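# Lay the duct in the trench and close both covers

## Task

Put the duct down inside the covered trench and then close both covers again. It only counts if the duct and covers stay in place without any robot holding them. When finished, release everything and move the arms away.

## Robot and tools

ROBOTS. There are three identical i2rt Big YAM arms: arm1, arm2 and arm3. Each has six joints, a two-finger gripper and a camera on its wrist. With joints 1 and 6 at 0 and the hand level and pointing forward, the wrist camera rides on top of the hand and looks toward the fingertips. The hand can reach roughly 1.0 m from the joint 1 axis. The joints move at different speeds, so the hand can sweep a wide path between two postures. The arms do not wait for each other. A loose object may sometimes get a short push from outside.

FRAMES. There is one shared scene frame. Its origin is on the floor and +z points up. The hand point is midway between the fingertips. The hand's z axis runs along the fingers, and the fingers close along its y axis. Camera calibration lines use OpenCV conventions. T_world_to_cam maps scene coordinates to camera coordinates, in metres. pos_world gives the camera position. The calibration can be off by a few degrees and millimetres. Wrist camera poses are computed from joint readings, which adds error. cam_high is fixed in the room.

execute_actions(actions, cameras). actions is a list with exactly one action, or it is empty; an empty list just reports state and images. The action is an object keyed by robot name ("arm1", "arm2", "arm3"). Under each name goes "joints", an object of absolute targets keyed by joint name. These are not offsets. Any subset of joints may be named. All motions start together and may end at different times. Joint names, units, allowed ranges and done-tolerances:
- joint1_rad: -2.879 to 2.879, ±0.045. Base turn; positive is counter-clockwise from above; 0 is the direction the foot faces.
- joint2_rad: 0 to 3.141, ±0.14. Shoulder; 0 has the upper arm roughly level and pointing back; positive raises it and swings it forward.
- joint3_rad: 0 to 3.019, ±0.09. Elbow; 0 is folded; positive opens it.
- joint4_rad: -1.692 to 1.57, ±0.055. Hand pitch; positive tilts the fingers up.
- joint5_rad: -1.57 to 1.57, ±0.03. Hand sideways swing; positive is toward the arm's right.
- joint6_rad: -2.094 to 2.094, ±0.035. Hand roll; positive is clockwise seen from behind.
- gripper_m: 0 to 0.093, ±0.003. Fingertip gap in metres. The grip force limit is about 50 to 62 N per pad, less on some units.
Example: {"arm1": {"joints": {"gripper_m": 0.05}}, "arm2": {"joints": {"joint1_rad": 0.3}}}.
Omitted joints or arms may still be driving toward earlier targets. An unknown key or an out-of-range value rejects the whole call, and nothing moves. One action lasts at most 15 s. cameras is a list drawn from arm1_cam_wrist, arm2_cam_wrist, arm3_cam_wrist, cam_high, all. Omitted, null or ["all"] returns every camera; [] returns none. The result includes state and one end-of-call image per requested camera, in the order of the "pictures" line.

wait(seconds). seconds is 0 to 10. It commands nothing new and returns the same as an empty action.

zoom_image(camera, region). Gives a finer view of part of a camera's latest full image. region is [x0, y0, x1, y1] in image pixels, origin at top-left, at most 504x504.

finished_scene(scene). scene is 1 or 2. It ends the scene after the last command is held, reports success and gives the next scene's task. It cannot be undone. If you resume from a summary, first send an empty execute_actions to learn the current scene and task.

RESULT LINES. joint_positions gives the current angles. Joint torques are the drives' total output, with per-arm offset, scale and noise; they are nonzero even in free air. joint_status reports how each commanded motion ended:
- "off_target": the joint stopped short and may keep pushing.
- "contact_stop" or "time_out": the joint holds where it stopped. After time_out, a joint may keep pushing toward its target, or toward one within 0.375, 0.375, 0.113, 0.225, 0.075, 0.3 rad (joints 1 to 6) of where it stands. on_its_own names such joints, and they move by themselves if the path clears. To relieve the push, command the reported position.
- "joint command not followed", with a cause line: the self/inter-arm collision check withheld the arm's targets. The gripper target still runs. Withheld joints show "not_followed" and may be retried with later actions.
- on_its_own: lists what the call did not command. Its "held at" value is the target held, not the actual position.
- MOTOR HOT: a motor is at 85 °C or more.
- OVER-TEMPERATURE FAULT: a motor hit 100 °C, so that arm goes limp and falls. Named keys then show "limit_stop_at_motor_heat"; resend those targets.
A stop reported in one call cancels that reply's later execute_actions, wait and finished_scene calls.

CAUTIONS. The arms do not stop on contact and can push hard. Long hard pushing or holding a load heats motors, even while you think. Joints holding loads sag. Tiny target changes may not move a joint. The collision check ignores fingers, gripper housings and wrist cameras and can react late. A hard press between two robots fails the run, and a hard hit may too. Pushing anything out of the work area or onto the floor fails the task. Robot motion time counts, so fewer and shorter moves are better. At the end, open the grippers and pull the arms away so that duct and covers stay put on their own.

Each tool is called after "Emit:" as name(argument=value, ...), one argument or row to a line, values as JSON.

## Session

Emit:
execute_actions(
  actions=[],
)

Scene clock: 0.00 s.
Joint torques (N m, as the arm reports them, + toward a larger angle): no reading
arm1.joint_positions: joint1_rad=-0.095 joint2_rad=+0.533 joint3_rad=+1.380 joint4_rad=-1.233 joint5_rad=-0.024 joint6_rad=+0.119 gripper_m=+0.094
arm1.joint_status: not commanded
arm1.hand: x=-0.7589 y=-0.0802 z=+1.4921 quat_wxyz=(-0.558, -0.076, -0.826, -0.016) (m; scene frame)
arm2.joint_positions: joint1_rad=+0.438 joint2_rad=+0.638 joint3_rad=+1.342 joint4_rad=-1.428 joint5_rad=+0.038 joint6_rad=-0.488 gripper_m=+0.095
arm2.joint_status: not commanded
arm2.hand: x=-0.0539 y=-0.3349 z=+1.2471 quat_wxyz=(-0.320, +0.854, -0.315, -0.263) (m; scene frame)
arm3.joint_positions: joint1_rad=+0.373 joint2_rad=+0.596 joint3_rad=+1.389 joint4_rad=-1.196 joint5_rad=+0.250 joint6_rad=+0.225 gripper_m=+0.095
arm3.joint_status: not commanded
arm3.hand: x=+0.7365 y=-0.1469 z=+1.5442 quat_wxyz=(-0.065, -0.830, +0.004, +0.554) (m; scene frame)
pictures: arm1_cam_wrist, arm2_cam_wrist, arm3_cam_wrist, cam_high
camera_calibration (this result's frames):
arm1_cam_wrist: T_world_to_cam=[[-0.106471, -0.98978, -0.0948668, -0.0161305], [-0.841135, 0.140537, -0.522246, 0.158055], [0.530241, 0.0241916, -0.847502, 1.79691], [0, 0, 0, 1]] pos_world=[-0.821569, -0.0816483, 1.6039]
arm2_cam_wrist: T_world_to_cam=[[0.700758, 0.613555, 0.36399, -0.213206], [0.693623, -0.705277, -0.146529, -0.00781097], [0.16681, 0.355154, -0.919804, 1.3987], [0, 0, 0, 1]] pos_world=[-0.0784945, -0.37145, 1.36299]
arm3_cam_wrist: T_world_to_cam=[[-0.0629361, 0.992835, -0.101574, 0.352156], [0.842698, -0.0016615, -0.538383, 0.214641], [-0.534695, -0.11948, -0.836556, 1.78871], [0, 0, 0, 1]] pos_world=[0.7977, -0.135561, 1.64768]
Images, in order (width x height): arm1_cam_wrist 504x504, arm2_cam_wrist 504x504, arm3_cam_wrist 504x504, cam_high 504x504.

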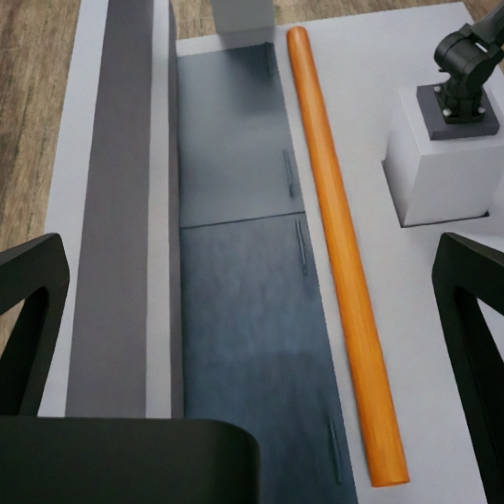

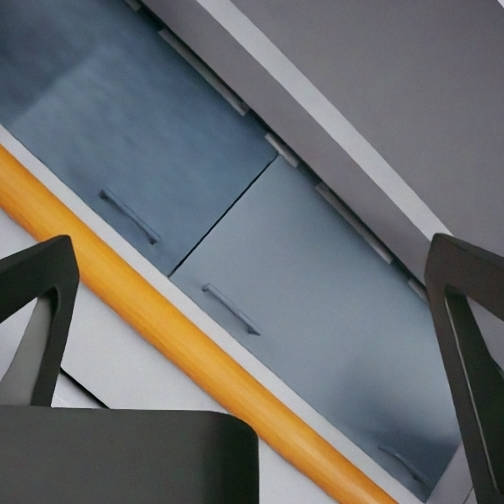

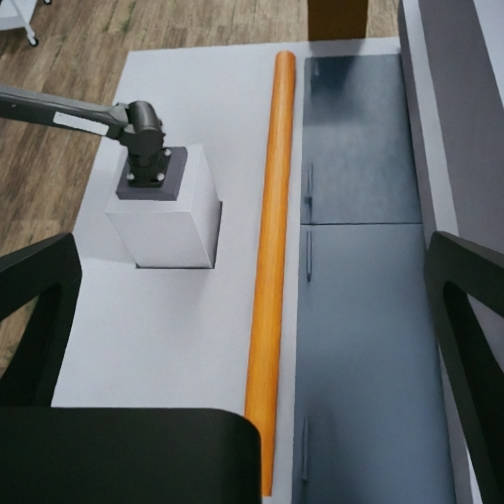

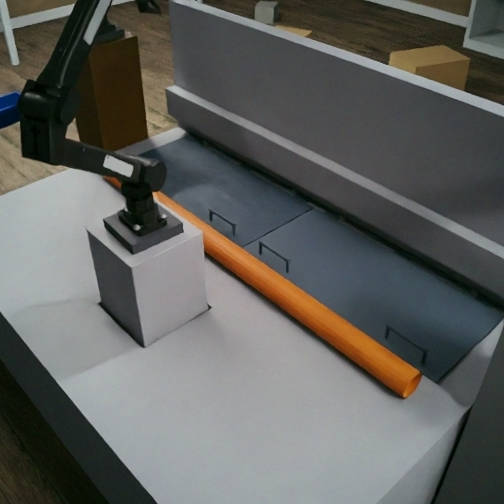

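Emit:
zoom_image(
  camera="arm1_cam_wrist",
  region=[160, 20, 420, 280],
)

Emit:
zoom_image(
  camera="arm1_cam_wrist",
  region=[160, 244, 420, 504],
)

Emit:
zoom_image(
  camera="arm3_cam_wrist",
  region=[200, 30, 460, 290],
)

Emit:
zoom_image(
  camera="arm3_cam_wrist",
  region=[200, 244, 460, 504],
)

Region (160, 20, 420, 280) of arm1_cam_wrist's 504x504 image, scaled by 1.938, with more detail than that image has.

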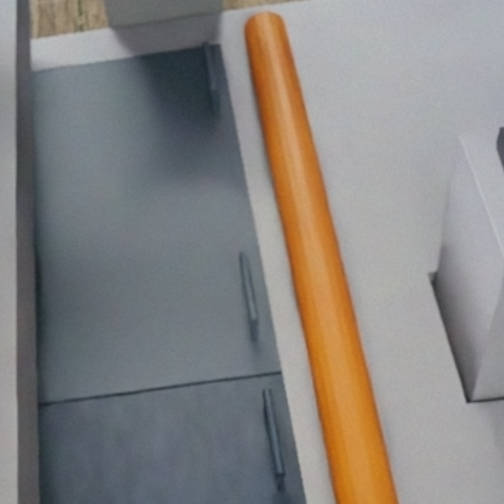

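Region (160, 244, 420, 504) of arm1_cam_wrist's 504x504 image, scaled by 1.938, with more detail than that image has.

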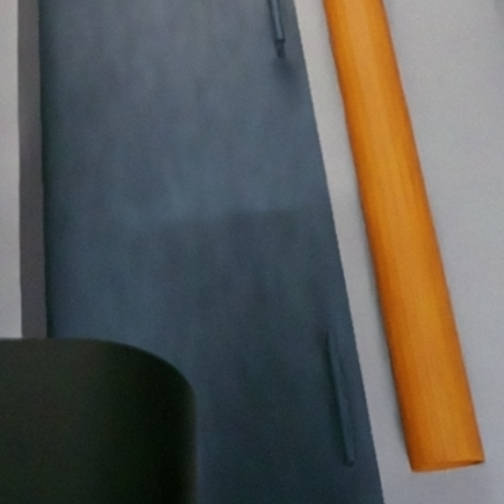

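Region (200, 30, 460, 290) of arm3_cam_wrist's 504x504 image, scaled by 1.938, with more detail than that image has.

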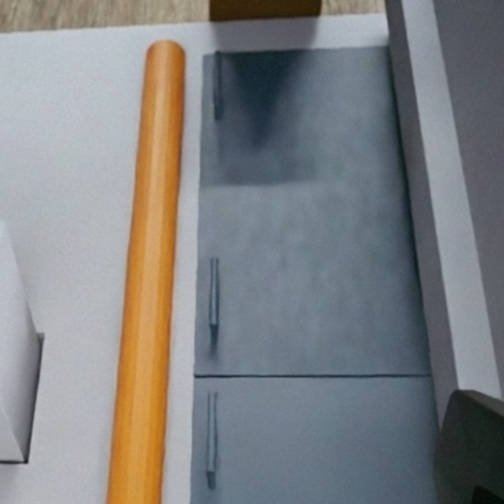

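Region (200, 244, 460, 504) of arm3_cam_wrist's 504x504 image, scaled by 1.938, with more detail than that image has.

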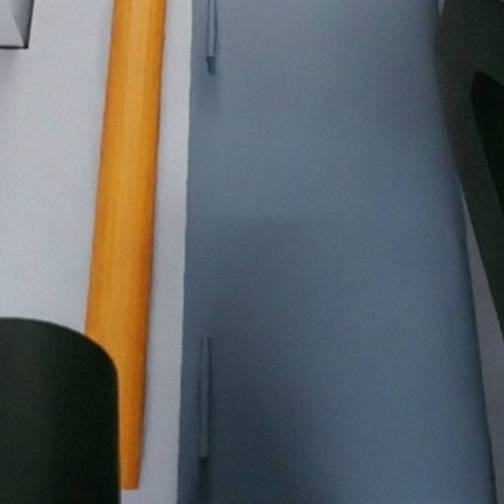

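Emit:
zoom_image(
  camera="cam_high",
  region=[140, 120, 504, 400],
)

Region (140, 120, 504, 400) of cam_high's 504x504 image, scaled by 1.385, with more detail than that image has; it fills the top 388 rows of this view, and the rest is white.

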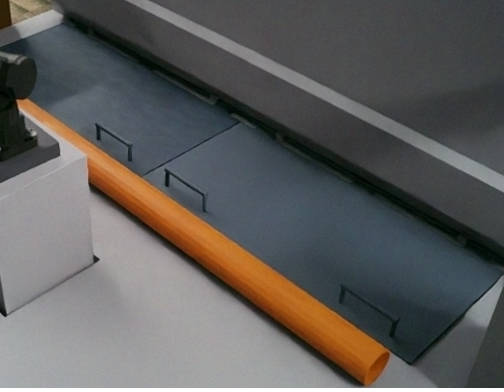

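Emit:
execute_actions(
  actions=[
    {"arm1":{"joints":{"joint1_rad":-0.272,"joint2_rad":2.590,"joint3_rad":0.980,"joint4_rad":0.052,"joint5_rad":0.008,"joint6_rad":-0.252,"gripper_m":0.05}},"arm3":{"joints":{"joint1_rad":0.138,"joint2_rad":2.728,"joint3_rad":1.088,"joint4_rad":0.084,"joint5_rad":-0.010,"joint6_rad":0.162,"gripper_m":0.05}},"arm2":{"joints":{"joint1_rad":0.150,"joint2_rad":1.982,"joint3_rad":0.548,"joint4_rad":-0.130,"joint5_rad":-0.010,"joint6_rad":-1.462,"gripper_m":0.093}}},
  ],
)

Scene clock: 45.87 s.
Joint torques (N m, as the arm reports them, + toward a larger angle): arm1=[ -0.16 -17.19  -0.48   0.92   0.28  -0.11] | arm2=[ 0.53 -9.89  1.56  0.91 -0.24 -0.02] | arm3=[ -0.91 -18.75  -0.7    0.85  -0.14  -0.08]
arm1.joint_positions: joint1_rad=-0.261 joint2_rad=+2.595 joint3_rad=+0.979 joint4_rad=+0.042 joint5_rad=+0.004 joint6_rad=-0.242 gripper_m=+0.050
arm1.joint_status: all done
arm1.hand: x=-0.6201 y=-0.1643 z=+0.5594 quat_wxyz=(+0.003, -0.005, -1.000, +0.005) (m; scene frame)
arm2.joint_positions: joint1_rad=+0.152 joint2_rad=+1.971 joint3_rad=+0.541 joint4_rad=-0.149 joint5_rad=-0.008 joint6_rad=-1.454 gripper_m=+0.093
arm2.joint_status: all done
arm2.hand: x=+0.0002 y=-0.2667 z=+0.5813 quat_wxyz=(+0.001, +1.000, -0.007, -0.002) (m; scene frame)
arm3.joint_positions: joint1_rad=+0.148 joint2_rad=+2.739 joint3_rad=+1.084 joint4_rad=+0.073 joint5_rad=-0.008 joint6_rad=+0.172 gripper_m=+0.050
arm3.joint_status: all done
arm3.hand: x=+0.6115 y=-0.1584 z=+0.5576 quat_wxyz=(-0.004, -1.000, +0.007, -0.005) (m; scene frame)
pictures: arm1_cam_wrist, arm2_cam_wrist, arm3_cam_wrist, cam_high
camera_calibration (this result's frames):
arm1_cam_wrist: T_world_to_cam=[[0.00561917, -0.999875, 0.0147603, -0.166571], [-0.804901, 0.00423631, 0.593394, -0.824481], [-0.593382, -0.0152149, -0.804777, 0.207809], [0, 0, 0, 1]] pos_world=[-0.53938, -0.159895, 0.65894]
arm2_cam_wrist: T_world_to_cam=[[0.0129901, 0.999586, -0.0256577, 0.278962], [0.818766, 0.00409632, 0.574113, -0.324467], [0.573981, -0.0284654, -0.818374, 0.59171], [0, 0, 0, 1]] pos_world=[-0.0775916, -0.260674, 0.677678]
arm3_cam_wrist: T_world_to_cam=[[0.00578813, 0.999983, -0.000850443, 0.158474], [0.814946, -0.00422424, 0.579521, -0.817969], [0.579508, -0.00404741, -0.814957, 0.220044], [0, 0, 0, 1]] pos_world=[0.538166, -0.161036, 0.653491]
Images, in order (width x height): arm1_cam_wrist 504x504, arm2_cam_wrist 504x504, arm3_cam_wrist 504x504, cam_high 504x504.

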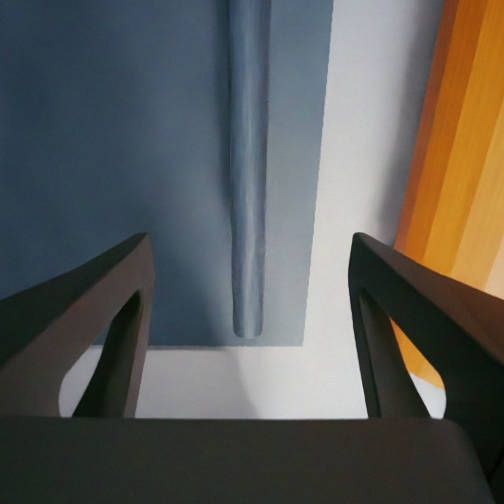

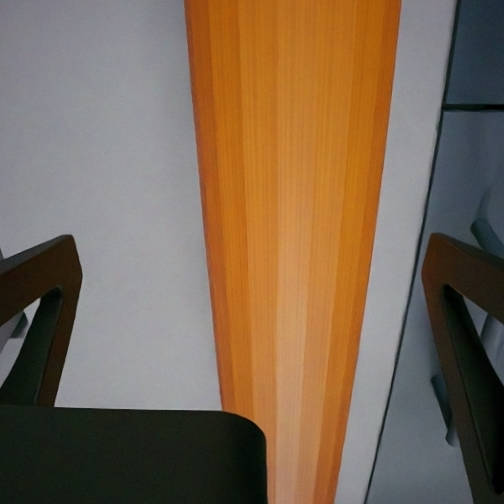

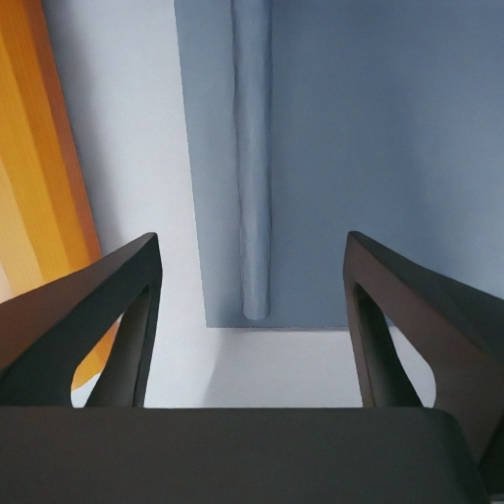

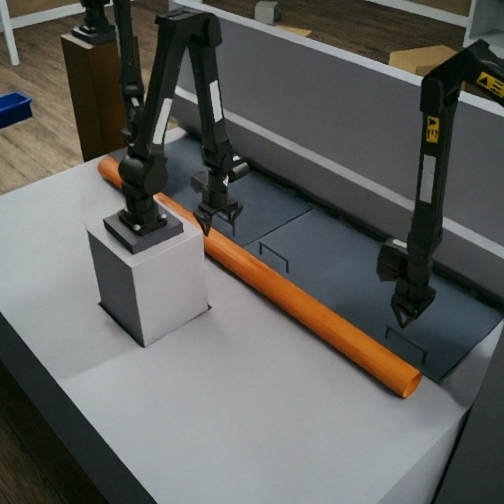

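Emit:
execute_actions(
  actions=[
    {"arm1":{"joints":{"joint2_rad":2.800,"joint3_rad":1.140,"joint4_rad":0.114}},"arm3":{"joints":{"joint2_rad":2.928,"joint3_rad":1.262,"joint4_rad":0.126}},"arm2":{"joints":{"joint2_rad":2.178,"joint3_rad":0.628,"joint4_rad":-0.005,"joint6_rad":-1.494}}},
  ],
)

Scene clock: 79.93 s.
Joint torques (N m, as the arm reports them, + toward a larger angle): arm1=[ -0.22 -17.92  -1.15   0.79   0.28  -0.1 ] | arm2=[  0.3  -11.52   0.42   0.73  -0.23  -0.05] | arm3=[ -0.82 -19.48  -0.98   0.55  -0.15  -0.08]
arm1.joint_positions: joint1_rad=-0.261 joint2_rad=+2.808 joint3_rad=+1.139 joint4_rad=+0.111 joint5_rad=+0.004 joint6_rad=-0.242 gripper_m=+0.050
arm1.joint_status: all done
arm1.hand: x=-0.6150 y=-0.1662 z=+0.4821 quat_wxyz=(-0.005, -0.005, -1.000, +0.007) (m; scene frame)
arm2.joint_positions: joint1_rad=+0.152 joint2_rad=+2.171 joint3_rad=+0.626 joint4_rad=-0.020 joint5_rad=-0.008 joint6_rad=-1.486 gripper_m=+0.093
arm2.joint_status: all done
arm2.hand: x=-0.0017 y=-0.2472 z=+0.5296 quat_wxyz=(-0.006, +1.000, +0.010, -0.003) (m; scene frame)
arm3.joint_positions: joint1_rad=+0.148 joint2_rad=+2.939 joint3_rad=+1.260 joint4_rad=+0.123 joint5_rad=-0.008 joint6_rad=+0.171 gripper_m=+0.050
arm3.joint_status: all done
arm3.hand: x=+0.6047 y=-0.1596 z=+0.4823 quat_wxyz=(-0.006, -1.000, +0.007, +0.008) (m; scene frame)
pictures: arm1_cam_wrist, arm2_cam_wrist, arm3_cam_wrist, cam_high
camera_calibration (this result's frames):
arm1_cam_wrist: T_world_to_cam=[[0.00547452, -0.999804, 0.0190396, -0.169535], [-0.814439, 0.0065896, 0.580211, -0.773579], [-0.580223, -0.018683, -0.814243, 0.160645], [0, 0, 0, 1]] pos_world=[-0.535895, -0.161402, 0.582871]
arm2_cam_wrist: T_world_to_cam=[[-0.0191234, 0.999742, -0.0122292, 0.251029], [0.819042, 0.0226796, 0.573285, -0.288335], [0.573415, 0.000946903, -0.819265, 0.558742], [0, 0, 0, 1]] pos_world=[-0.0794319, -0.244954, 0.626126]
arm3_cam_wrist: T_world_to_cam=[[0.00538442, 0.999973, -0.00492131, 0.16187], [0.829108, -0.00171287, 0.559086, -0.76717], [0.559063, -0.00709065, -0.829095, 0.18129], [0, 0, 0, 1]] pos_world=[0.533843, -0.161894, 0.580017]
Images, in order (width x height): arm1_cam_wrist 504x504, arm2_cam_wrist 504x504, arm3_cam_wrist 504x504, cam_high 504x504.

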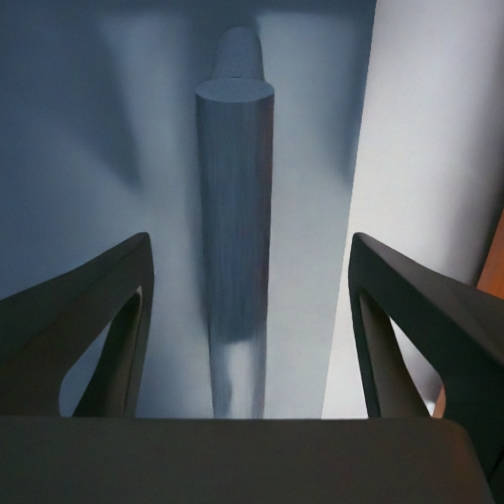

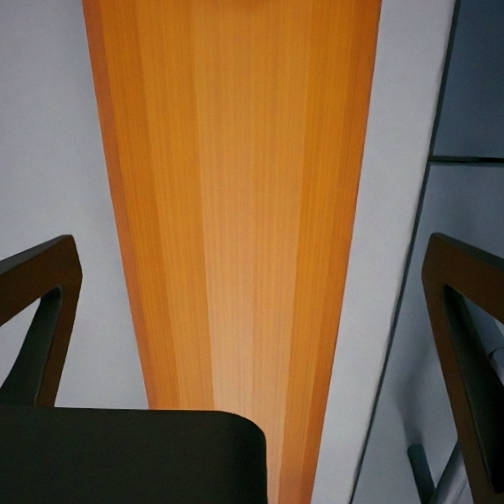

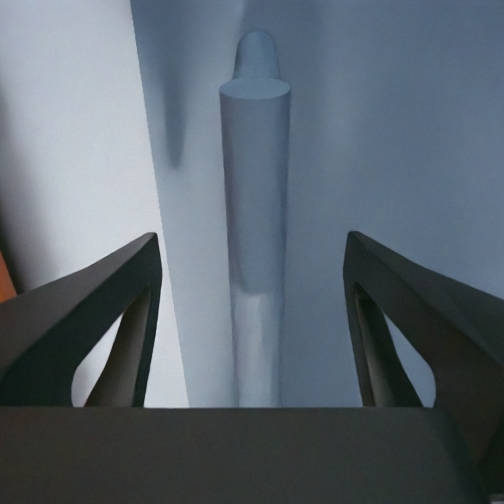

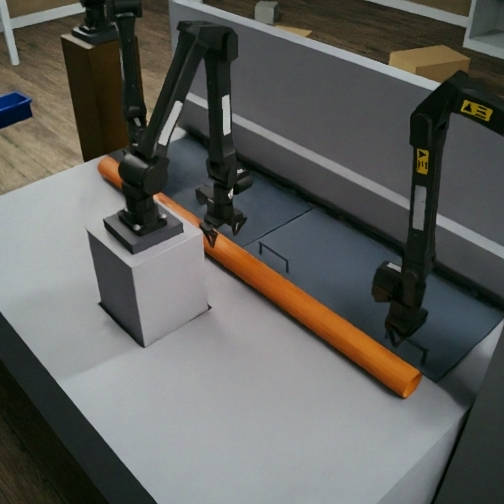

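Emit:
execute_actions(
  actions=[],
)

Scene clock: 91.47 s.
Joint torques (N m, as the arm reports them, + toward a larger angle): arm1=[ -0.19 -18.16  -0.98   0.7    0.28  -0.11] | arm2=[  0.53 -11.72   0.38   0.64  -0.22  -0.03] | arm3=[ -0.76 -19.27  -0.96   0.57  -0.14  -0.09]
arm1.joint_positions: joint1_rad=-0.261 joint2_rad=+2.808 joint3_rad=+1.139 joint4_rad=+0.111 joint5_rad=+0.004 joint6_rad=-0.242 gripper_m=+0.050
arm1.joint_status: all done
arm1.hand: x=-0.6150 y=-0.1662 z=+0.4821 quat_wxyz=(-0.005, -0.005, -1.000, +0.007) (m; scene frame)
arm2.joint_positions: joint1_rad=+0.152 joint2_rad=+2.171 joint3_rad=+0.626 joint4_rad=-0.020 joint5_rad=-0.008 joint6_rad=-1.486 gripper_m=+0.093
arm2.joint_status: all done
arm2.hand: x=-0.0017 y=-0.2472 z=+0.5296 quat_wxyz=(-0.006, +1.000, +0.010, -0.003) (m; scene frame)
arm3.joint_positions: joint1_rad=+0.148 joint2_rad=+2.939 joint3_rad=+1.260 joint4_rad=+0.123 joint5_rad=-0.008 joint6_rad=+0.171 gripper_m=+0.050
arm3.joint_status: all done
arm3.hand: x=+0.6047 y=-0.1596 z=+0.4823 quat_wxyz=(-0.006, -1.000, +0.007, +0.008) (m; scene frame)
pictures: arm1_cam_wrist, arm2_cam_wrist, arm3_cam_wrist, cam_high
camera_calibration (this result's frames):
arm1_cam_wrist: T_world_to_cam=[[0.00547452, -0.999804, 0.0190396, -0.169535], [-0.814439, 0.0065896, 0.580211, -0.773579], [-0.580223, -0.018683, -0.814243, 0.160645], [0, 0, 0, 1]] pos_world=[-0.535895, -0.161402, 0.582871]
arm2_cam_wrist: T_world_to_cam=[[-0.0191234, 0.999742, -0.0122292, 0.251029], [0.819042, 0.0226796, 0.573285, -0.288335], [0.573415, 0.000946903, -0.819265, 0.558742], [0, 0, 0, 1]] pos_world=[-0.0794319, -0.244954, 0.626126]
arm3_cam_wrist: T_world_to_cam=[[0.00538442, 0.999973, -0.00492131, 0.16187], [0.829108, -0.00171287, 0.559086, -0.76717], [0.559063, -0.00709065, -0.829095, 0.18129], [0, 0, 0, 1]] pos_world=[0.533843, -0.161894, 0.580017]
Images, in order (width x height): arm1_cam_wrist 504x504, arm2_cam_wrist 504x504, arm3_cam_wrist 504x504, cam_high 504x504.

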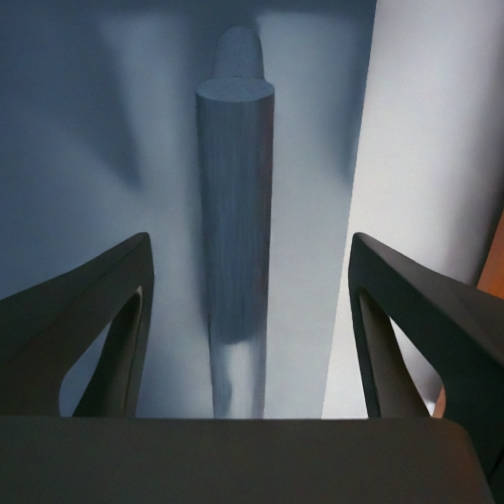

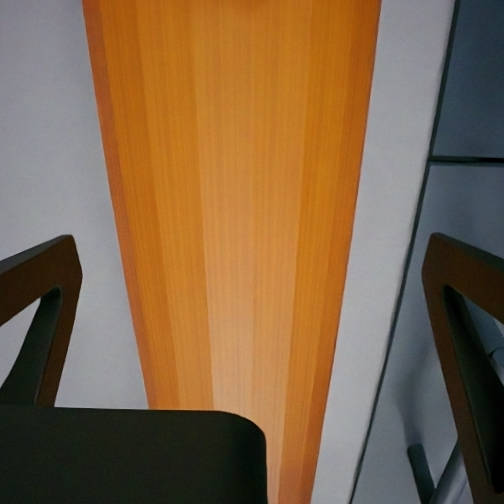

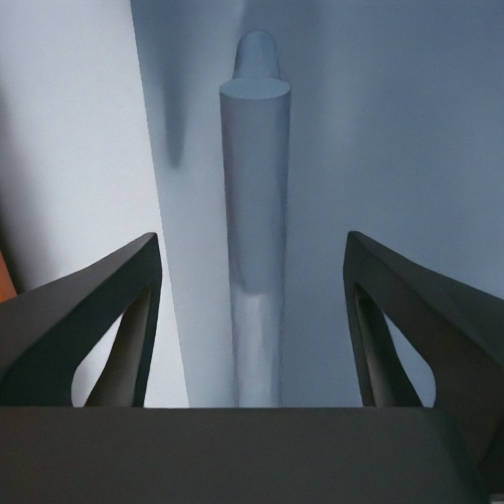

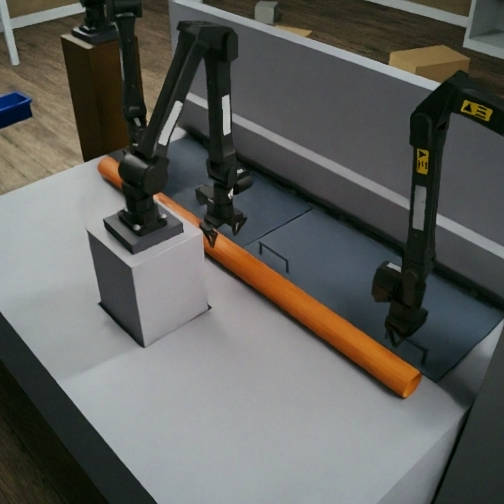

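Emit:
execute_actions(
  actions=[
    {"arm1":{"joints":{"gripper_m":0.0}},"arm3":{"joints":{"gripper_m":0.0}},"arm2":{"joints":{"joint2_rad":2.259,"joint3_rad":0.648,"joint4_rad":0.055}}},
  ],
  cameras=["arm2_cam_wrist","cam_high"],
)

Scene clock: 102.40 s.
Joint torques (N m, as the arm reports them, + toward a larger angle): arm1=[ -0.3  -18.16  -0.96   0.66   0.64  -0.11] | arm2=[  0.33 -11.66  -0.12   0.78  -0.22  -0.02] | arm3=[ -0.86 -19.1   -0.98   0.57  -0.31   0.  ]
arm1.joint_positions: joint1_rad=-0.260 joint2_rad=+2.808 joint3_rad=+1.139 joint4_rad=+0.111 joint5_rad=-0.007 joint6_rad=-0.243 gripper_m=+0.009
arm1.joint_status: gripper_m off_target (ended at +0.009, target +0.000)
arm1.hand: x=-0.6144 y=-0.1639 z=+0.4821 quat_wxyz=(-0.006, -0.004, -1.000, +0.002) (m; scene frame)
arm2.joint_positions: joint1_rad=+0.152 joint2_rad=+2.248 joint3_rad=+0.644 joint4_rad=+0.036 joint5_rad=-0.009 joint6_rad=-1.486 gripper_m=+0.093
arm2.joint_status: all done
arm2.hand: x=-0.0014 y=-0.2495 z=+0.5081 quat_wxyz=(-0.005, +1.000, +0.010, -0.003) (m; scene frame)
arm3.joint_positions: joint1_rad=+0.147 joint2_rad=+2.939 joint3_rad=+1.260 joint4_rad=+0.123 joint5_rad=-0.004 joint6_rad=+0.162 gripper_m=+0.010
arm3.joint_status: gripper_m off_target (ended at +0.010, target +0.000)
arm3.hand: x=+0.6046 y=-0.1587 z=+0.4823 quat_wxyz=(-0.004, -1.000, +0.003, +0.008) (m; scene frame)
pictures: arm2_cam_wrist, cam_high
camera_calibration (this result's frames):
arm2_cam_wrist: T_world_to_cam=[[-0.0195057, 0.999715, -0.0137798, 0.25386], [0.819157, 0.0238818, 0.573071, -0.275802], [0.573237, -0.000109697, -0.81939, 0.540835], [0, 0, 0, 1]] pos_world=[-0.0791493, -0.247142, 0.604707]
Images, in order (width x height): arm2_cam_wrist 504x504, cam_high 504x504.

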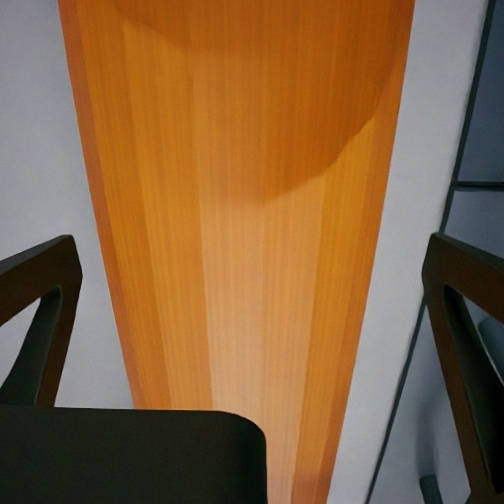

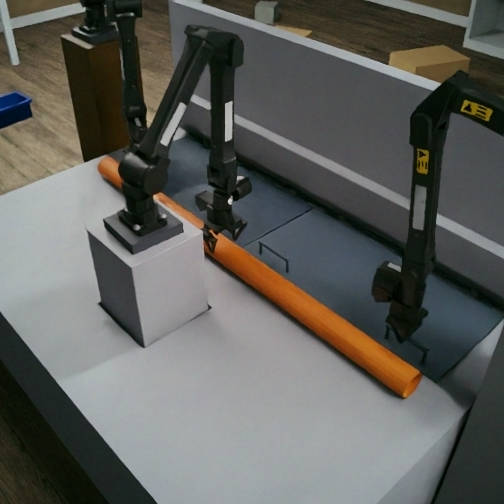

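Emit:
execute_actions(
  actions=[
    {"arm2":{"joints":{"joint2_rad":2.362,"joint3_rad":0.678,"joint4_rad":0.122}}},
  ],
  cameras=["arm2_cam_wrist","cam_high"],
)

Scene clock: 107.43 s.
Joint torques (N m, as the arm reports them, + toward a larger angle): arm1=[ -0.23 -18.22  -0.98   0.68   0.63  -0.1 ] | arm2=[  0.31 -12.82  -0.57   0.71  -0.18  -0.04] | arm3=[ -0.73 -19.33  -0.98   0.58  -0.31   0.  ]
arm1.joint_positions: joint1_rad=-0.260 joint2_rad=+2.808 joint3_rad=+1.139 joint4_rad=+0.111 joint5_rad=-0.007 joint6_rad=-0.243 gripper_m=+0.009
arm1.joint_status: not commanded
arm1.hand: x=-0.6144 y=-0.1639 z=+0.4821 quat_wxyz=(-0.006, -0.004, -1.000, +0.002) (m; scene frame)
arm2.joint_positions: joint1_rad=+0.152 joint2_rad=+2.354 joint3_rad=+0.676 joint4_rad=+0.104 joint5_rad=-0.009 joint6_rad=-1.487 gripper_m=+0.093
arm2.joint_status: all done
arm2.hand: x=-0.0008 y=-0.2542 z=+0.4779 quat_wxyz=(-0.002, +1.000, +0.010, -0.003) (m; scene frame)
arm3.joint_positions: joint1_rad=+0.147 joint2_rad=+2.939 joint3_rad=+1.260 joint4_rad=+0.123 joint5_rad=-0.004 joint6_rad=+0.162 gripper_m=+0.010
arm3.joint_status: not commanded
arm3.hand: x=+0.6046 y=-0.1587 z=+0.4823 quat_wxyz=(-0.004, -1.000, +0.003, +0.008) (m; scene frame)
pictures: arm2_cam_wrist, cam_high
camera_calibration (this result's frames):
arm2_cam_wrist: T_world_to_cam=[[-0.019856, 0.99959, -0.020651, 0.261395], [0.818956, 0.0281092, 0.573168, -0.257808], [0.573513, -0.00553143, -0.819178, 0.514303], [0, 0, 0, 1]] pos_world=[-0.0786359, -0.251196, 0.574471]
Images, in order (width x height): arm2_cam_wrist 504x504, cam_high 504x504.

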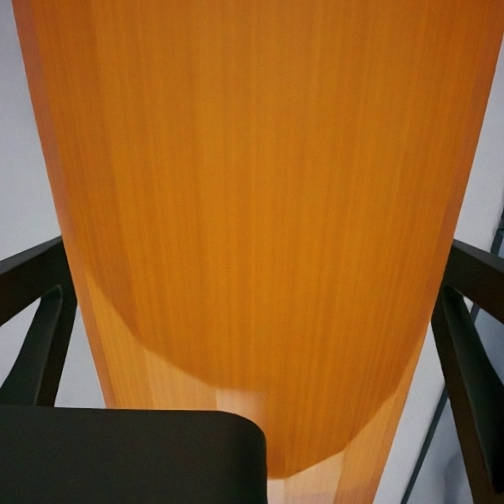

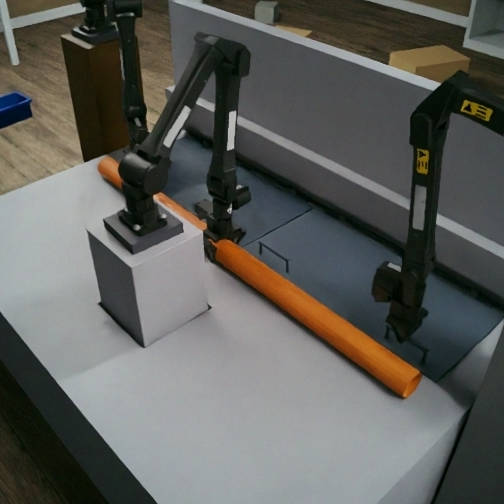

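Hand is at the grasp pose with the duct between the fingers. Closing the gripper.

Emit:
execute_actions(
  actions=[
    {"arm2":{"joints":{"gripper_m":0.03}}},
  ],
  cameras=["arm2_cam_wrist","cam_high"],
)

Scene clock: 109.70 s.
Joint torques (N m, as the arm reports them, + toward a larger angle): arm1=[ -0.25 -18.14  -0.96   0.65   0.63  -0.1 ] | arm2=[  0.84 -12.02  -0.58   0.58  -0.2   -0.03] | arm3=[ -0.67 -19.25  -1.01   0.55  -0.31   0.01]
arm1.joint_positions: joint1_rad=-0.260 joint2_rad=+2.808 joint3_rad=+1.139 joint4_rad=+0.111 joint5_rad=-0.007 joint6_rad=-0.243 gripper_m=+0.009
arm1.joint_status: not commanded
arm1.hand: x=-0.6144 y=-0.1639 z=+0.4821 quat_wxyz=(-0.006, -0.004, -1.000, +0.002) (m; scene frame)
arm2.joint_positions: joint1_rad=+0.152 joint2_rad=+2.354 joint3_rad=+0.677 joint4_rad=+0.105 joint5_rad=-0.009 joint6_rad=-1.487 gripper_m=+0.074
arm2.joint_status: gripper_m off_target (ended at +0.074, target +0.030)
arm2.hand: x=-0.0009 y=-0.2534 z=+0.4779 quat_wxyz=(-0.003, +1.000, +0.010, -0.003) (m; scene frame)
arm3.joint_positions: joint1_rad=+0.147 joint2_rad=+2.939 joint3_rad=+1.260 joint4_rad=+0.123 joint5_rad=-0.004 joint6_rad=+0.162 gripper_m=+0.010
arm3.joint_status: not commanded
arm3.hand: x=+0.6046 y=-0.1587 z=+0.4823 quat_wxyz=(-0.004, -1.000, +0.003, +0.008) (m; scene frame)
pictures: arm2_cam_wrist, cam_high
camera_calibration (this result's frames):
arm2_cam_wrist: T_world_to_cam=[[-0.0198699, 0.999634, -0.0183707, 0.259466], [0.819092, 0.0268122, 0.573036, -0.258009], [0.573319, -0.0036611, -0.819324, 0.51488], [0, 0, 0, 1]] pos_world=[-0.0787014, -0.250569, 0.574469]
Images, in order (width x height): arm2_cam_wrist 504x504, cam_high 504x504.

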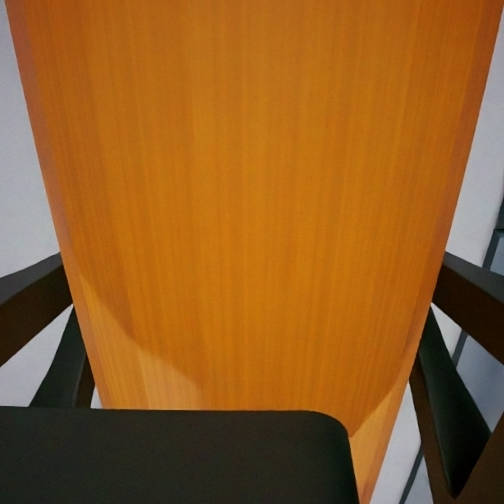

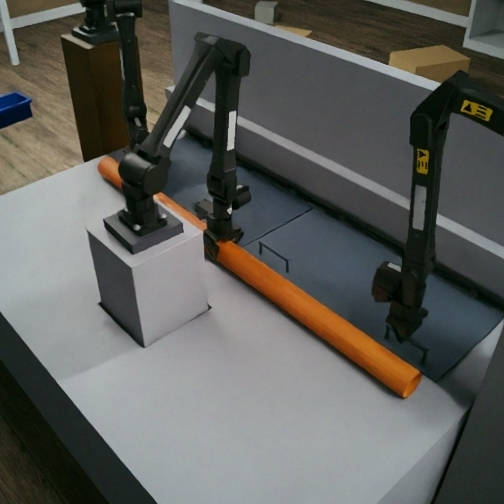

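Emit:
execute_actions(
  actions=[
    {"arm1":{"joints":{"joint1_rad":-0.14,"joint2_rad":2.44,"joint3_rad":0.92,"joint4_rad":0.03,"joint6_rad":-0.165}},"arm3":{"joints":{"joint1_rad":0.03,"joint2_rad":2.58,"joint3_rad":1.03,"joint4_rad":0.06,"joint6_rad":0.08}},"arm2":{"joints":{"joint2_rad":2.165,"joint3_rad":0.584,"joint4_rad":0.125,"joint6_rad":-1.46}}},
  ],
  cameras=["arm2_cam_wrist","cam_high"],
)

Scene clock: 130.47 s.
Joint torques (N m, as the arm reports them, + toward a larger angle): arm1=[  1.76 -24.23  -0.82   0.14  -0.64  -0.15] | arm2=[  0.41 -17.29  -0.87   0.4   -0.16   0.12] | arm3=[ -2.17 -26.01  -1.11  -0.05   0.91   0.07]
arm1.joint_positions: joint1_rad=-0.165 joint2_rad=+2.523 joint3_rad=+0.924 joint4_rad=+0.040 joint5_rad=+0.032 joint6_rad=-0.151 gripper_m=+0.009
arm1.joint_status: all done
arm1.hand: x=-0.6139 y=-0.1349 z=+0.5845 quat_wxyz=(-0.003, -0.003, -1.000, +0.021) (m; scene frame)
arm2.joint_positions: joint1_rad=+0.152 joint2_rad=+2.229 joint3_rad=+0.593 joint4_rad=+0.120 joint5_rad=-0.010 joint6_rad=-1.464 gripper_m=+0.074
arm2.joint_status: all done
arm2.hand: x=-0.0011 y=-0.2549 z=+0.5143 quat_wxyz=(-0.030, +1.000, -0.001, -0.006) (m; scene frame)
arm3.joint_positions: joint1_rad=+0.056 joint2_rad=+2.667 joint3_rad=+1.035 joint4_rad=+0.068 joint5_rad=-0.032 joint6_rad=+0.073 gripper_m=+0.010
arm3.joint_status: all done
arm3.hand: x=+0.6027 y=-0.1299 z=+0.5835 quat_wxyz=(-0.017, -1.000, +0.004, +0.003) (m; scene frame)
pictures: arm2_cam_wrist, cam_high
camera_calibration (this result's frames):
arm2_cam_wrist: T_world_to_cam=[[0.00204668, 0.999377, 0.0352437, 0.234008], [0.823409, -0.0216831, 0.567034, -0.287955], [0.567445, 0.0278594, -0.82294, 0.554717], [0, 0, 0, 1]] pos_world=[-0.0781447, -0.25556, 0.611532]
Images, in order (width x height): arm2_cam_wrist 504x504, cam_high 504x504.

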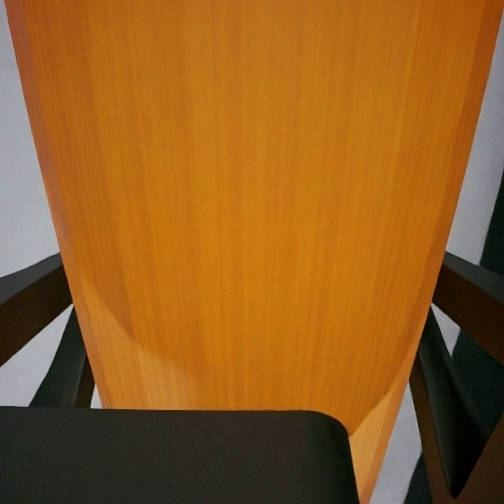

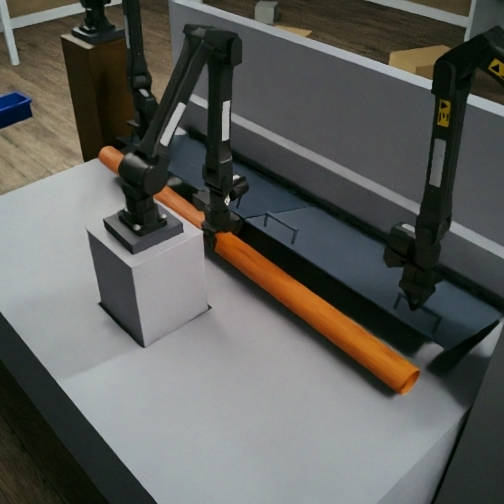

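Emit:
execute_actions(
  actions=[
    {"arm1":{"joints":{"joint1_rad":0.052,"joint2_rad":2.159,"joint3_rad":0.771,"joint4_rad":-0.137,"joint6_rad":0.032}},"arm3":{"joints":{"joint1_rad":-0.157,"joint2_rad":2.319,"joint3_rad":0.876,"joint4_rad":-0.081,"joint6_rad":-0.106}},"arm2":{"joints":{"joint1_rad":0.104,"joint2_rad":2.15,"joint6_rad":-1.512}}},
  ],
  cameras=["cam_high"],
)

Scene clock: 144.37 s.
Joint torques (N m, as the arm reports them, + toward a larger angle): arm1=[  1.99 -21.02   0.47  -0.09  -0.93  -0.13] | arm2=[  0.68 -18.75  -0.96   0.32  -0.1   -0.01] | arm3=[ -1.87 -22.58   0.18  -0.17   1.32   0.09]
arm1.joint_positions: joint1_rad=+0.029 joint2_rad=+2.216 joint3_rad=+0.775 joint4_rad=-0.122 joint5_rad=+0.041 joint6_rad=+0.043 gripper_m=+0.009
arm1.joint_status: all done
arm1.hand: x=-0.6152 y=-0.0660 z=+0.6846 quat_wxyz=(-0.004, -0.003, -1.000, +0.024) (m; scene frame)
arm2.joint_positions: joint1_rad=+0.107 joint2_rad=+2.229 joint3_rad=+0.593 joint4_rad=+0.120 joint5_rad=-0.011 joint6_rad=-1.505 gripper_m=+0.074
arm2.joint_status: all done
arm2.hand: x=+0.0120 y=-0.2536 z=+0.5145 quat_wxyz=(-0.030, +1.000, -0.003, -0.005) (m; scene frame)
arm3.joint_positions: joint1_rad=-0.135 joint2_rad=+2.379 joint3_rad=+0.875 joint4_rad=-0.071 joint5_rad=-0.042 joint6_rad=-0.115 gripper_m=+0.010
arm3.joint_status: all done
arm3.hand: x=+0.6044 y=-0.0613 z=+0.6834 quat_wxyz=(-0.022, -1.000, +0.005, +0.002) (m; scene frame)
pictures: cam_high
Images, in order (width x height): cam_high 504x504.

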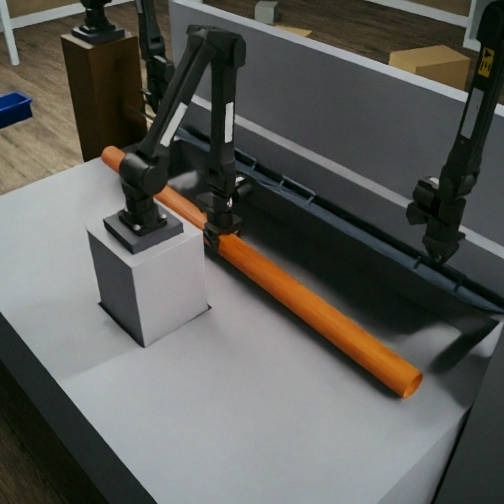

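Emit:
execute_actions(
  actions=[
    {"arm1":{"joints":{"joint1_rad":0.352,"joint2_rad":1.95,"joint3_rad":0.764,"joint4_rad":-0.36,"joint6_rad":0.34}},"arm3":{"joints":{"joint1_rad":-0.436,"joint2_rad":2.12,"joint3_rad":0.877,"joint4_rad":-0.297,"joint6_rad":-0.4}},"arm2":{"joints":{"joint3_rad":0.83,"joint4_rad":-0.13}}},
  ],
  cameras=["cam_high"],
)

Scene clock: 149.70 s.
Joint torques (N m, as the arm reports them, + toward a larger angle): arm1=[  2.22 -18.61   2.43  -0.75  -1.15  -0.02] | arm2=[  0.61 -20.3    1.96  -0.32  -0.07  -0.01] | arm3=[ -2.08 -20.96   2.14  -0.19   1.62  -0.03]
arm1.joint_positions: joint1_rad=+0.327 joint2_rad=+1.991 joint3_rad=+0.769 joint4_rad=-0.330 joint5_rad=+0.048 joint6_rad=+0.341 gripper_m=+0.009
arm1.joint_status: all done
arm1.hand: x=-0.6146 y=+0.0437 z=+0.7602 quat_wxyz=(-0.016, -0.003, -1.000, +0.024) (m; scene frame)
arm2.joint_positions: joint1_rad=+0.107 joint2_rad=+2.226 joint3_rad=+0.815 joint4_rad=-0.120 joint5_rad=-0.012 joint6_rad=-1.505 gripper_m=+0.074
arm2.joint_status: all done
arm2.hand: x=+0.0070 y=-0.1725 z=+0.5198 quat_wxyz=(-0.023, +1.000, -0.003, -0.006) (m; scene frame)
arm3.joint_positions: joint1_rad=-0.412 joint2_rad=+2.166 joint3_rad=+0.871 joint4_rad=-0.287 joint5_rad=-0.050 joint6_rad=-0.397 gripper_m=+0.010
arm3.joint_status: all done
arm3.hand: x=+0.6058 y=+0.0457 z=+0.7601 quat_wxyz=(-0.026, -1.000, +0.003, +0.006) (m; scene frame)
pictures: cam_high
Images, in order (width x height): cam_high 504x504.

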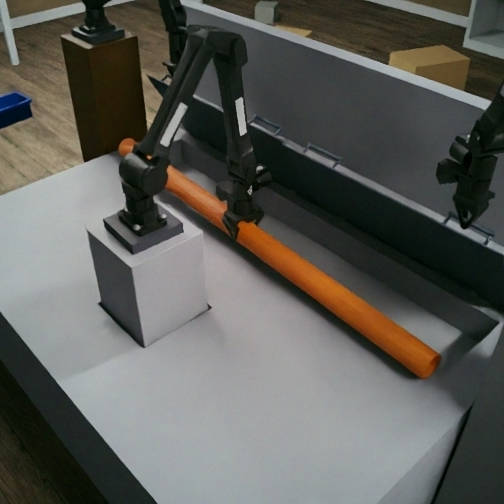

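Emit:
zoom_image(
  camera="cam_high",
  region=[340, 260, 504, 400],
)

Emit:
zoom_image(
  camera="cam_high",
  region=[90, 90, 250, 230],
)

Region (340, 260, 504, 400) of cam_high's 504x504 image, scaled by 3.073, with more detail than that image has; it fills the top 430 rows of this view, and the rest is white.

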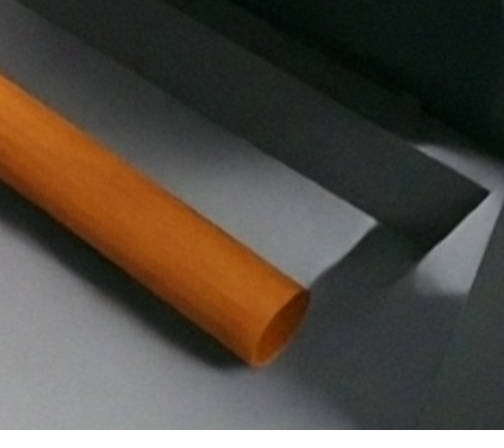

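Region (90, 90, 250, 230) of cam_high's 504x504 image, scaled by 3.150, with more detail than that image has; it fills the top 441 rows of this view, and the rest is white.

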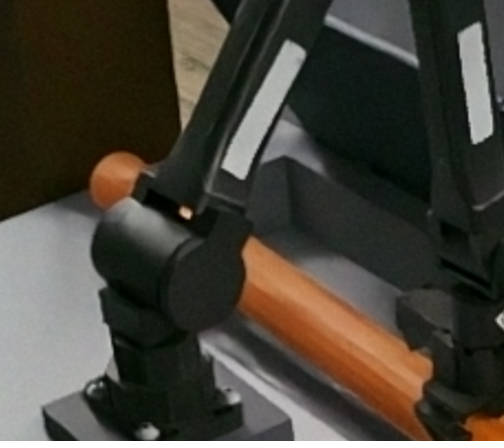

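Emit:
execute_actions(
  actions=[
    {"arm2":{"joints":{"joint2_rad":2.16,"joint3_rad":1.106,"joint4_rad":-0.407}}},
  ],
)

Scene clock: 173.17 s.
Joint torques (N m, as the arm reports them, + toward a larger angle): arm1=[  2.22 -18.57   2.43  -0.77  -1.16  -0.03] | arm2=[  0.12 -22.69   5.25  -0.4   -0.05   0.  ] | arm3=[ -1.67 -20.78   2.13  -0.11   1.33   0.01]
arm1.joint_positions: joint1_rad=+0.327 joint2_rad=+1.991 joint3_rad=+0.769 joint4_rad=-0.330 joint5_rad=+0.048 joint6_rad=+0.341 gripper_m=+0.009
arm1.joint_status: not commanded
arm1.hand: x=-0.6146 y=+0.0437 z=+0.7602 quat_wxyz=(-0.016, -0.003, -1.000, +0.024) (m; scene frame)
arm2.joint_positions: joint1_rad=+0.107 joint2_rad=+2.226 joint3_rad=+1.070 joint4_rad=-0.394 joint5_rad=-0.012 joint6_rad=-1.507 gripper_m=+0.074
arm2.joint_status: all done
arm2.hand: x=+0.0016 y=-0.0840 z=+0.5478 quat_wxyz=(-0.013, +1.000, -0.002, -0.005) (m; scene frame)
arm3.joint_positions: joint1_rad=-0.416 joint2_rad=+2.162 joint3_rad=+0.871 joint4_rad=-0.288 joint5_rad=-0.043 joint6_rad=-0.401 gripper_m=+0.010
arm3.joint_status: not commanded
arm3.hand: x=+0.6061 y=+0.0486 z=+0.7613 quat_wxyz=(-0.023, -1.000, +0.003, +0.006) (m; scene frame)
pictures: arm1_cam_wrist, arm2_cam_wrist, arm3_cam_wrist, cam_high
camera_calibration (this result's frames):
arm1_cam_wrist: T_world_to_cam=[[0.00893455, -0.998634, 0.0514831, 0.012417], [-0.827241, 0.0215428, 0.561434, -0.930275], [-0.561776, -0.0476051, -0.825918, 0.412683], [0, 0, 0, 1]] pos_world=[-0.537837, 0.0520866, 0.862491]
arm2_cam_wrist: T_world_to_cam=[[0.00475222, 0.999984, 0.00301747, 0.0797633], [0.822072, -0.00562477, 0.569356, -0.30543], [0.569364, -0.000225129, -0.822086, 0.573108], [0, 0, 0, 1]] pos_world=[-0.0756007, -0.081351, 0.644801]
arm3_cam_wrist: T_world_to_cam=[[-0.0026323, 0.999284, -0.0377497, -0.0151003], [0.827076, 0.0233942, 0.561603, -0.925812], [0.562084, -0.0297436, -0.826545, 0.410652], [0, 0, 0, 1]] pos_world=[0.534856, 0.0489624, 0.858791]
Images, in order (width x height): arm1_cam_wrist 504x504, arm2_cam_wrist 504x504, arm3_cam_wrist 504x504, cam_high 504x504.

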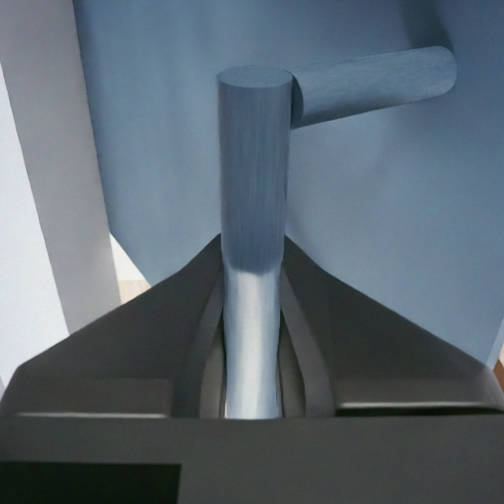

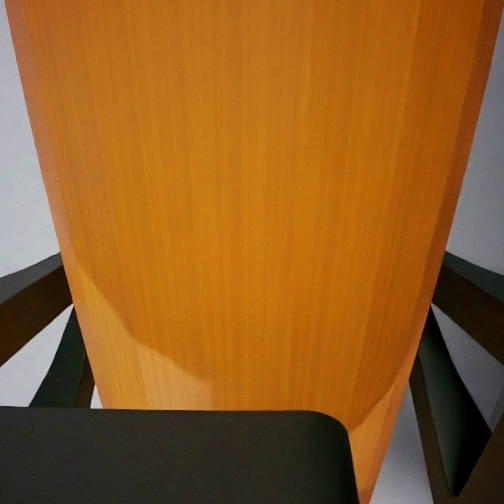

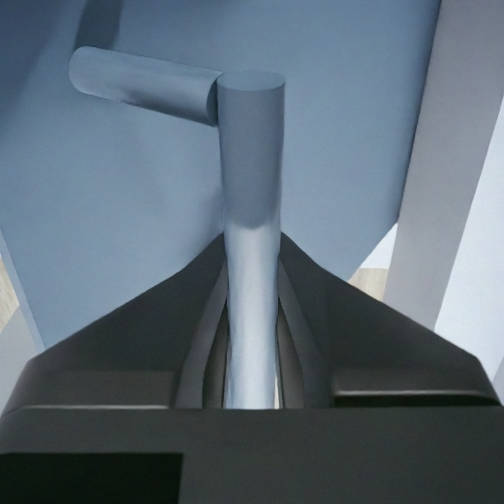

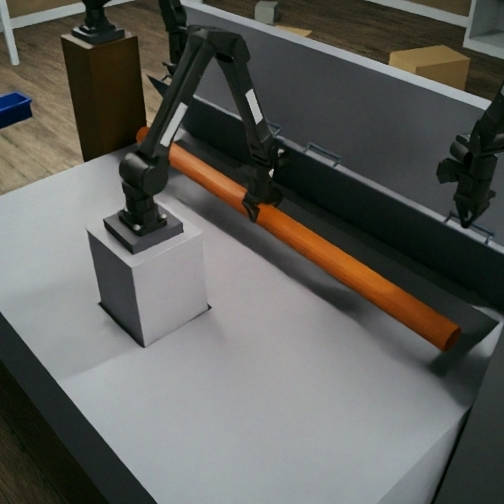

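Emit:
zoom_image(
  camera="cam_high",
  region=[380, 260, 504, 400],
)

Emit:
zoom_image(
  camera="cam_high",
  region=[100, 90, 240, 210],
)

Region (380, 260, 504, 400) of cam_high's 504x504 image, scaled by 3.600, with more detail than that image has; it fills the left 446 columns of this view, and the rest is white.

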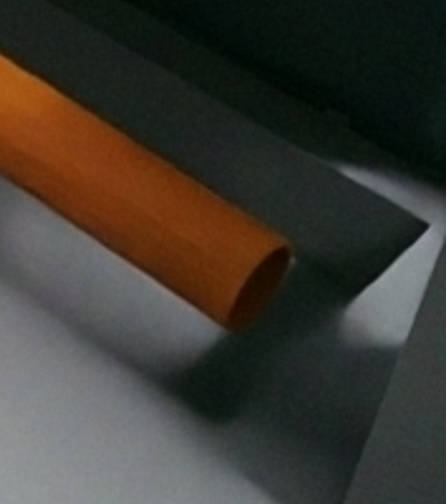

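Region (100, 90, 240, 210) of cam_high's 504x504 image, scaled by 3.600, with more detail than that image has; it fills the top 432 rows of this view, and the rest is white.

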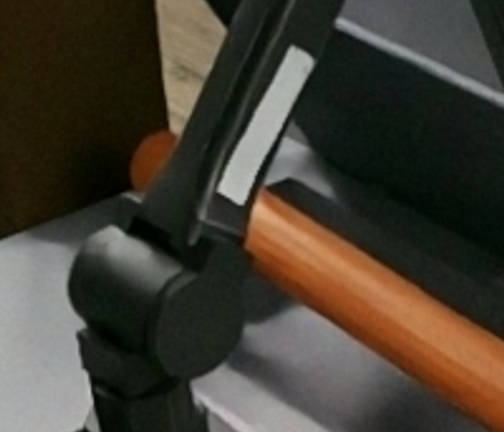

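Emit:
execute_actions(
  actions=[
    {"arm2":{"joints":{"joint1_rad":0.14,"joint2_rad":2.265,"joint3_rad":1.155,"joint4_rad":-0.243,"joint6_rad":-1.47}}},
  ],
  cameras=["cam_high"],
)

Emit:
zoom_image(
  camera="cam_high",
  region=[380, 260, 504, 400],
)

Emit:
zoom_image(
  camera="cam_high",
  region=[100, 90, 240, 210],
)

Scene clock: 181.60 s.
Joint torques (N m, as the arm reports them, + toward a larger angle): arm1=[  2.13 -18.73   2.45  -0.77  -1.15  -0.03] | arm2=[  1.12 -23.26   5.18   0.93  -0.06   0.11] | arm3=[ -1.72 -20.7    2.12  -0.1    1.35   0.01]
arm1.joint_positions: joint1_rad=+0.327 joint2_rad=+1.991 joint3_rad=+0.769 joint4_rad=-0.330 joint5_rad=+0.048 joint6_rad=+0.341 gripper_m=+0.009
arm1.joint_status: not commanded
arm1.hand: x=-0.6146 y=+0.0437 z=+0.7602 quat_wxyz=(-0.016, -0.003, -1.000, +0.024) (m; scene frame)
arm2.joint_positions: joint1_rad=+0.137 joint2_rad=+2.329 joint3_rad=+1.113 joint4_rad=-0.263 joint5_rad=-0.012 joint6_rad=-1.475 gripper_m=+0.074
arm2.joint_status: all done
arm2.hand: x=-0.0142 y=-0.0640 z=+0.5094 quat_wxyz=(-0.048, +0.999, -0.003, -0.009) (m; scene frame)
arm3.joint_positions: joint1_rad=-0.416 joint2_rad=+2.162 joint3_rad=+0.871 joint4_rad=-0.288 joint5_rad=-0.044 joint6_rad=-0.401 gripper_m=+0.010
arm3.joint_status: not commanded
arm3.hand: x=+0.6060 y=+0.0485 z=+0.7613 quat_wxyz=(-0.023, -1.000, +0.003, +0.006) (m; scene frame)
pictures: cam_high
Images, in order (width x height): cam_high 504x504.

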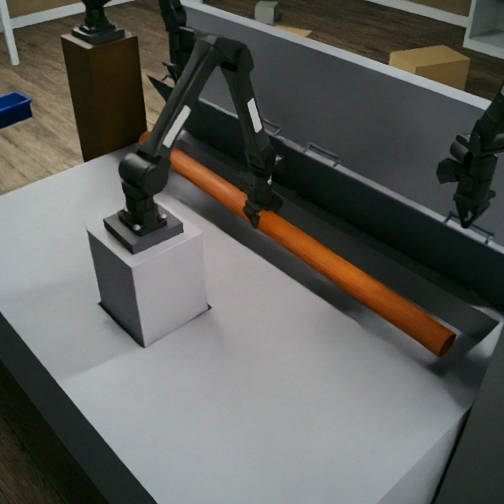

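Region (380, 260, 504, 400) of cam_high's 504x504 image, scaled by 3.600, with more detail than that image has; it fills the left 446 columns of this view, and the rest is white.

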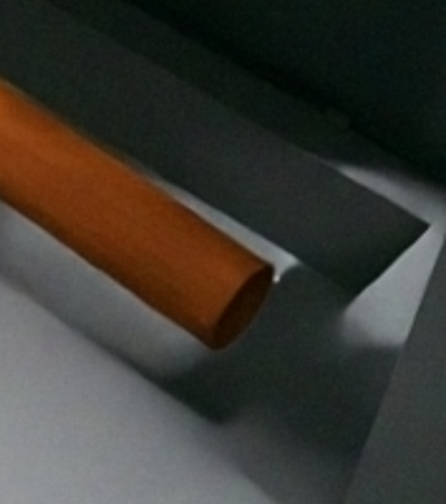

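Region (100, 90, 240, 210) of cam_high's 504x504 image, scaled by 3.600, with more detail than that image has; it fills the top 432 rows of this view, and the rest is white.

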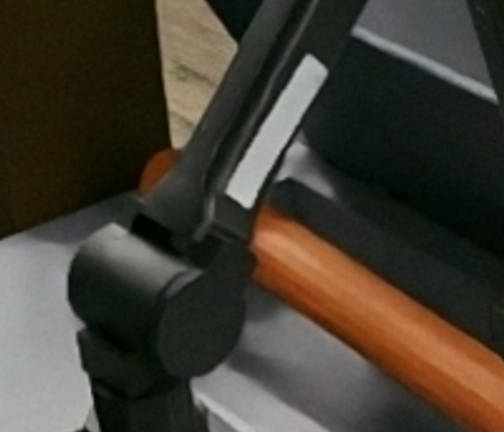

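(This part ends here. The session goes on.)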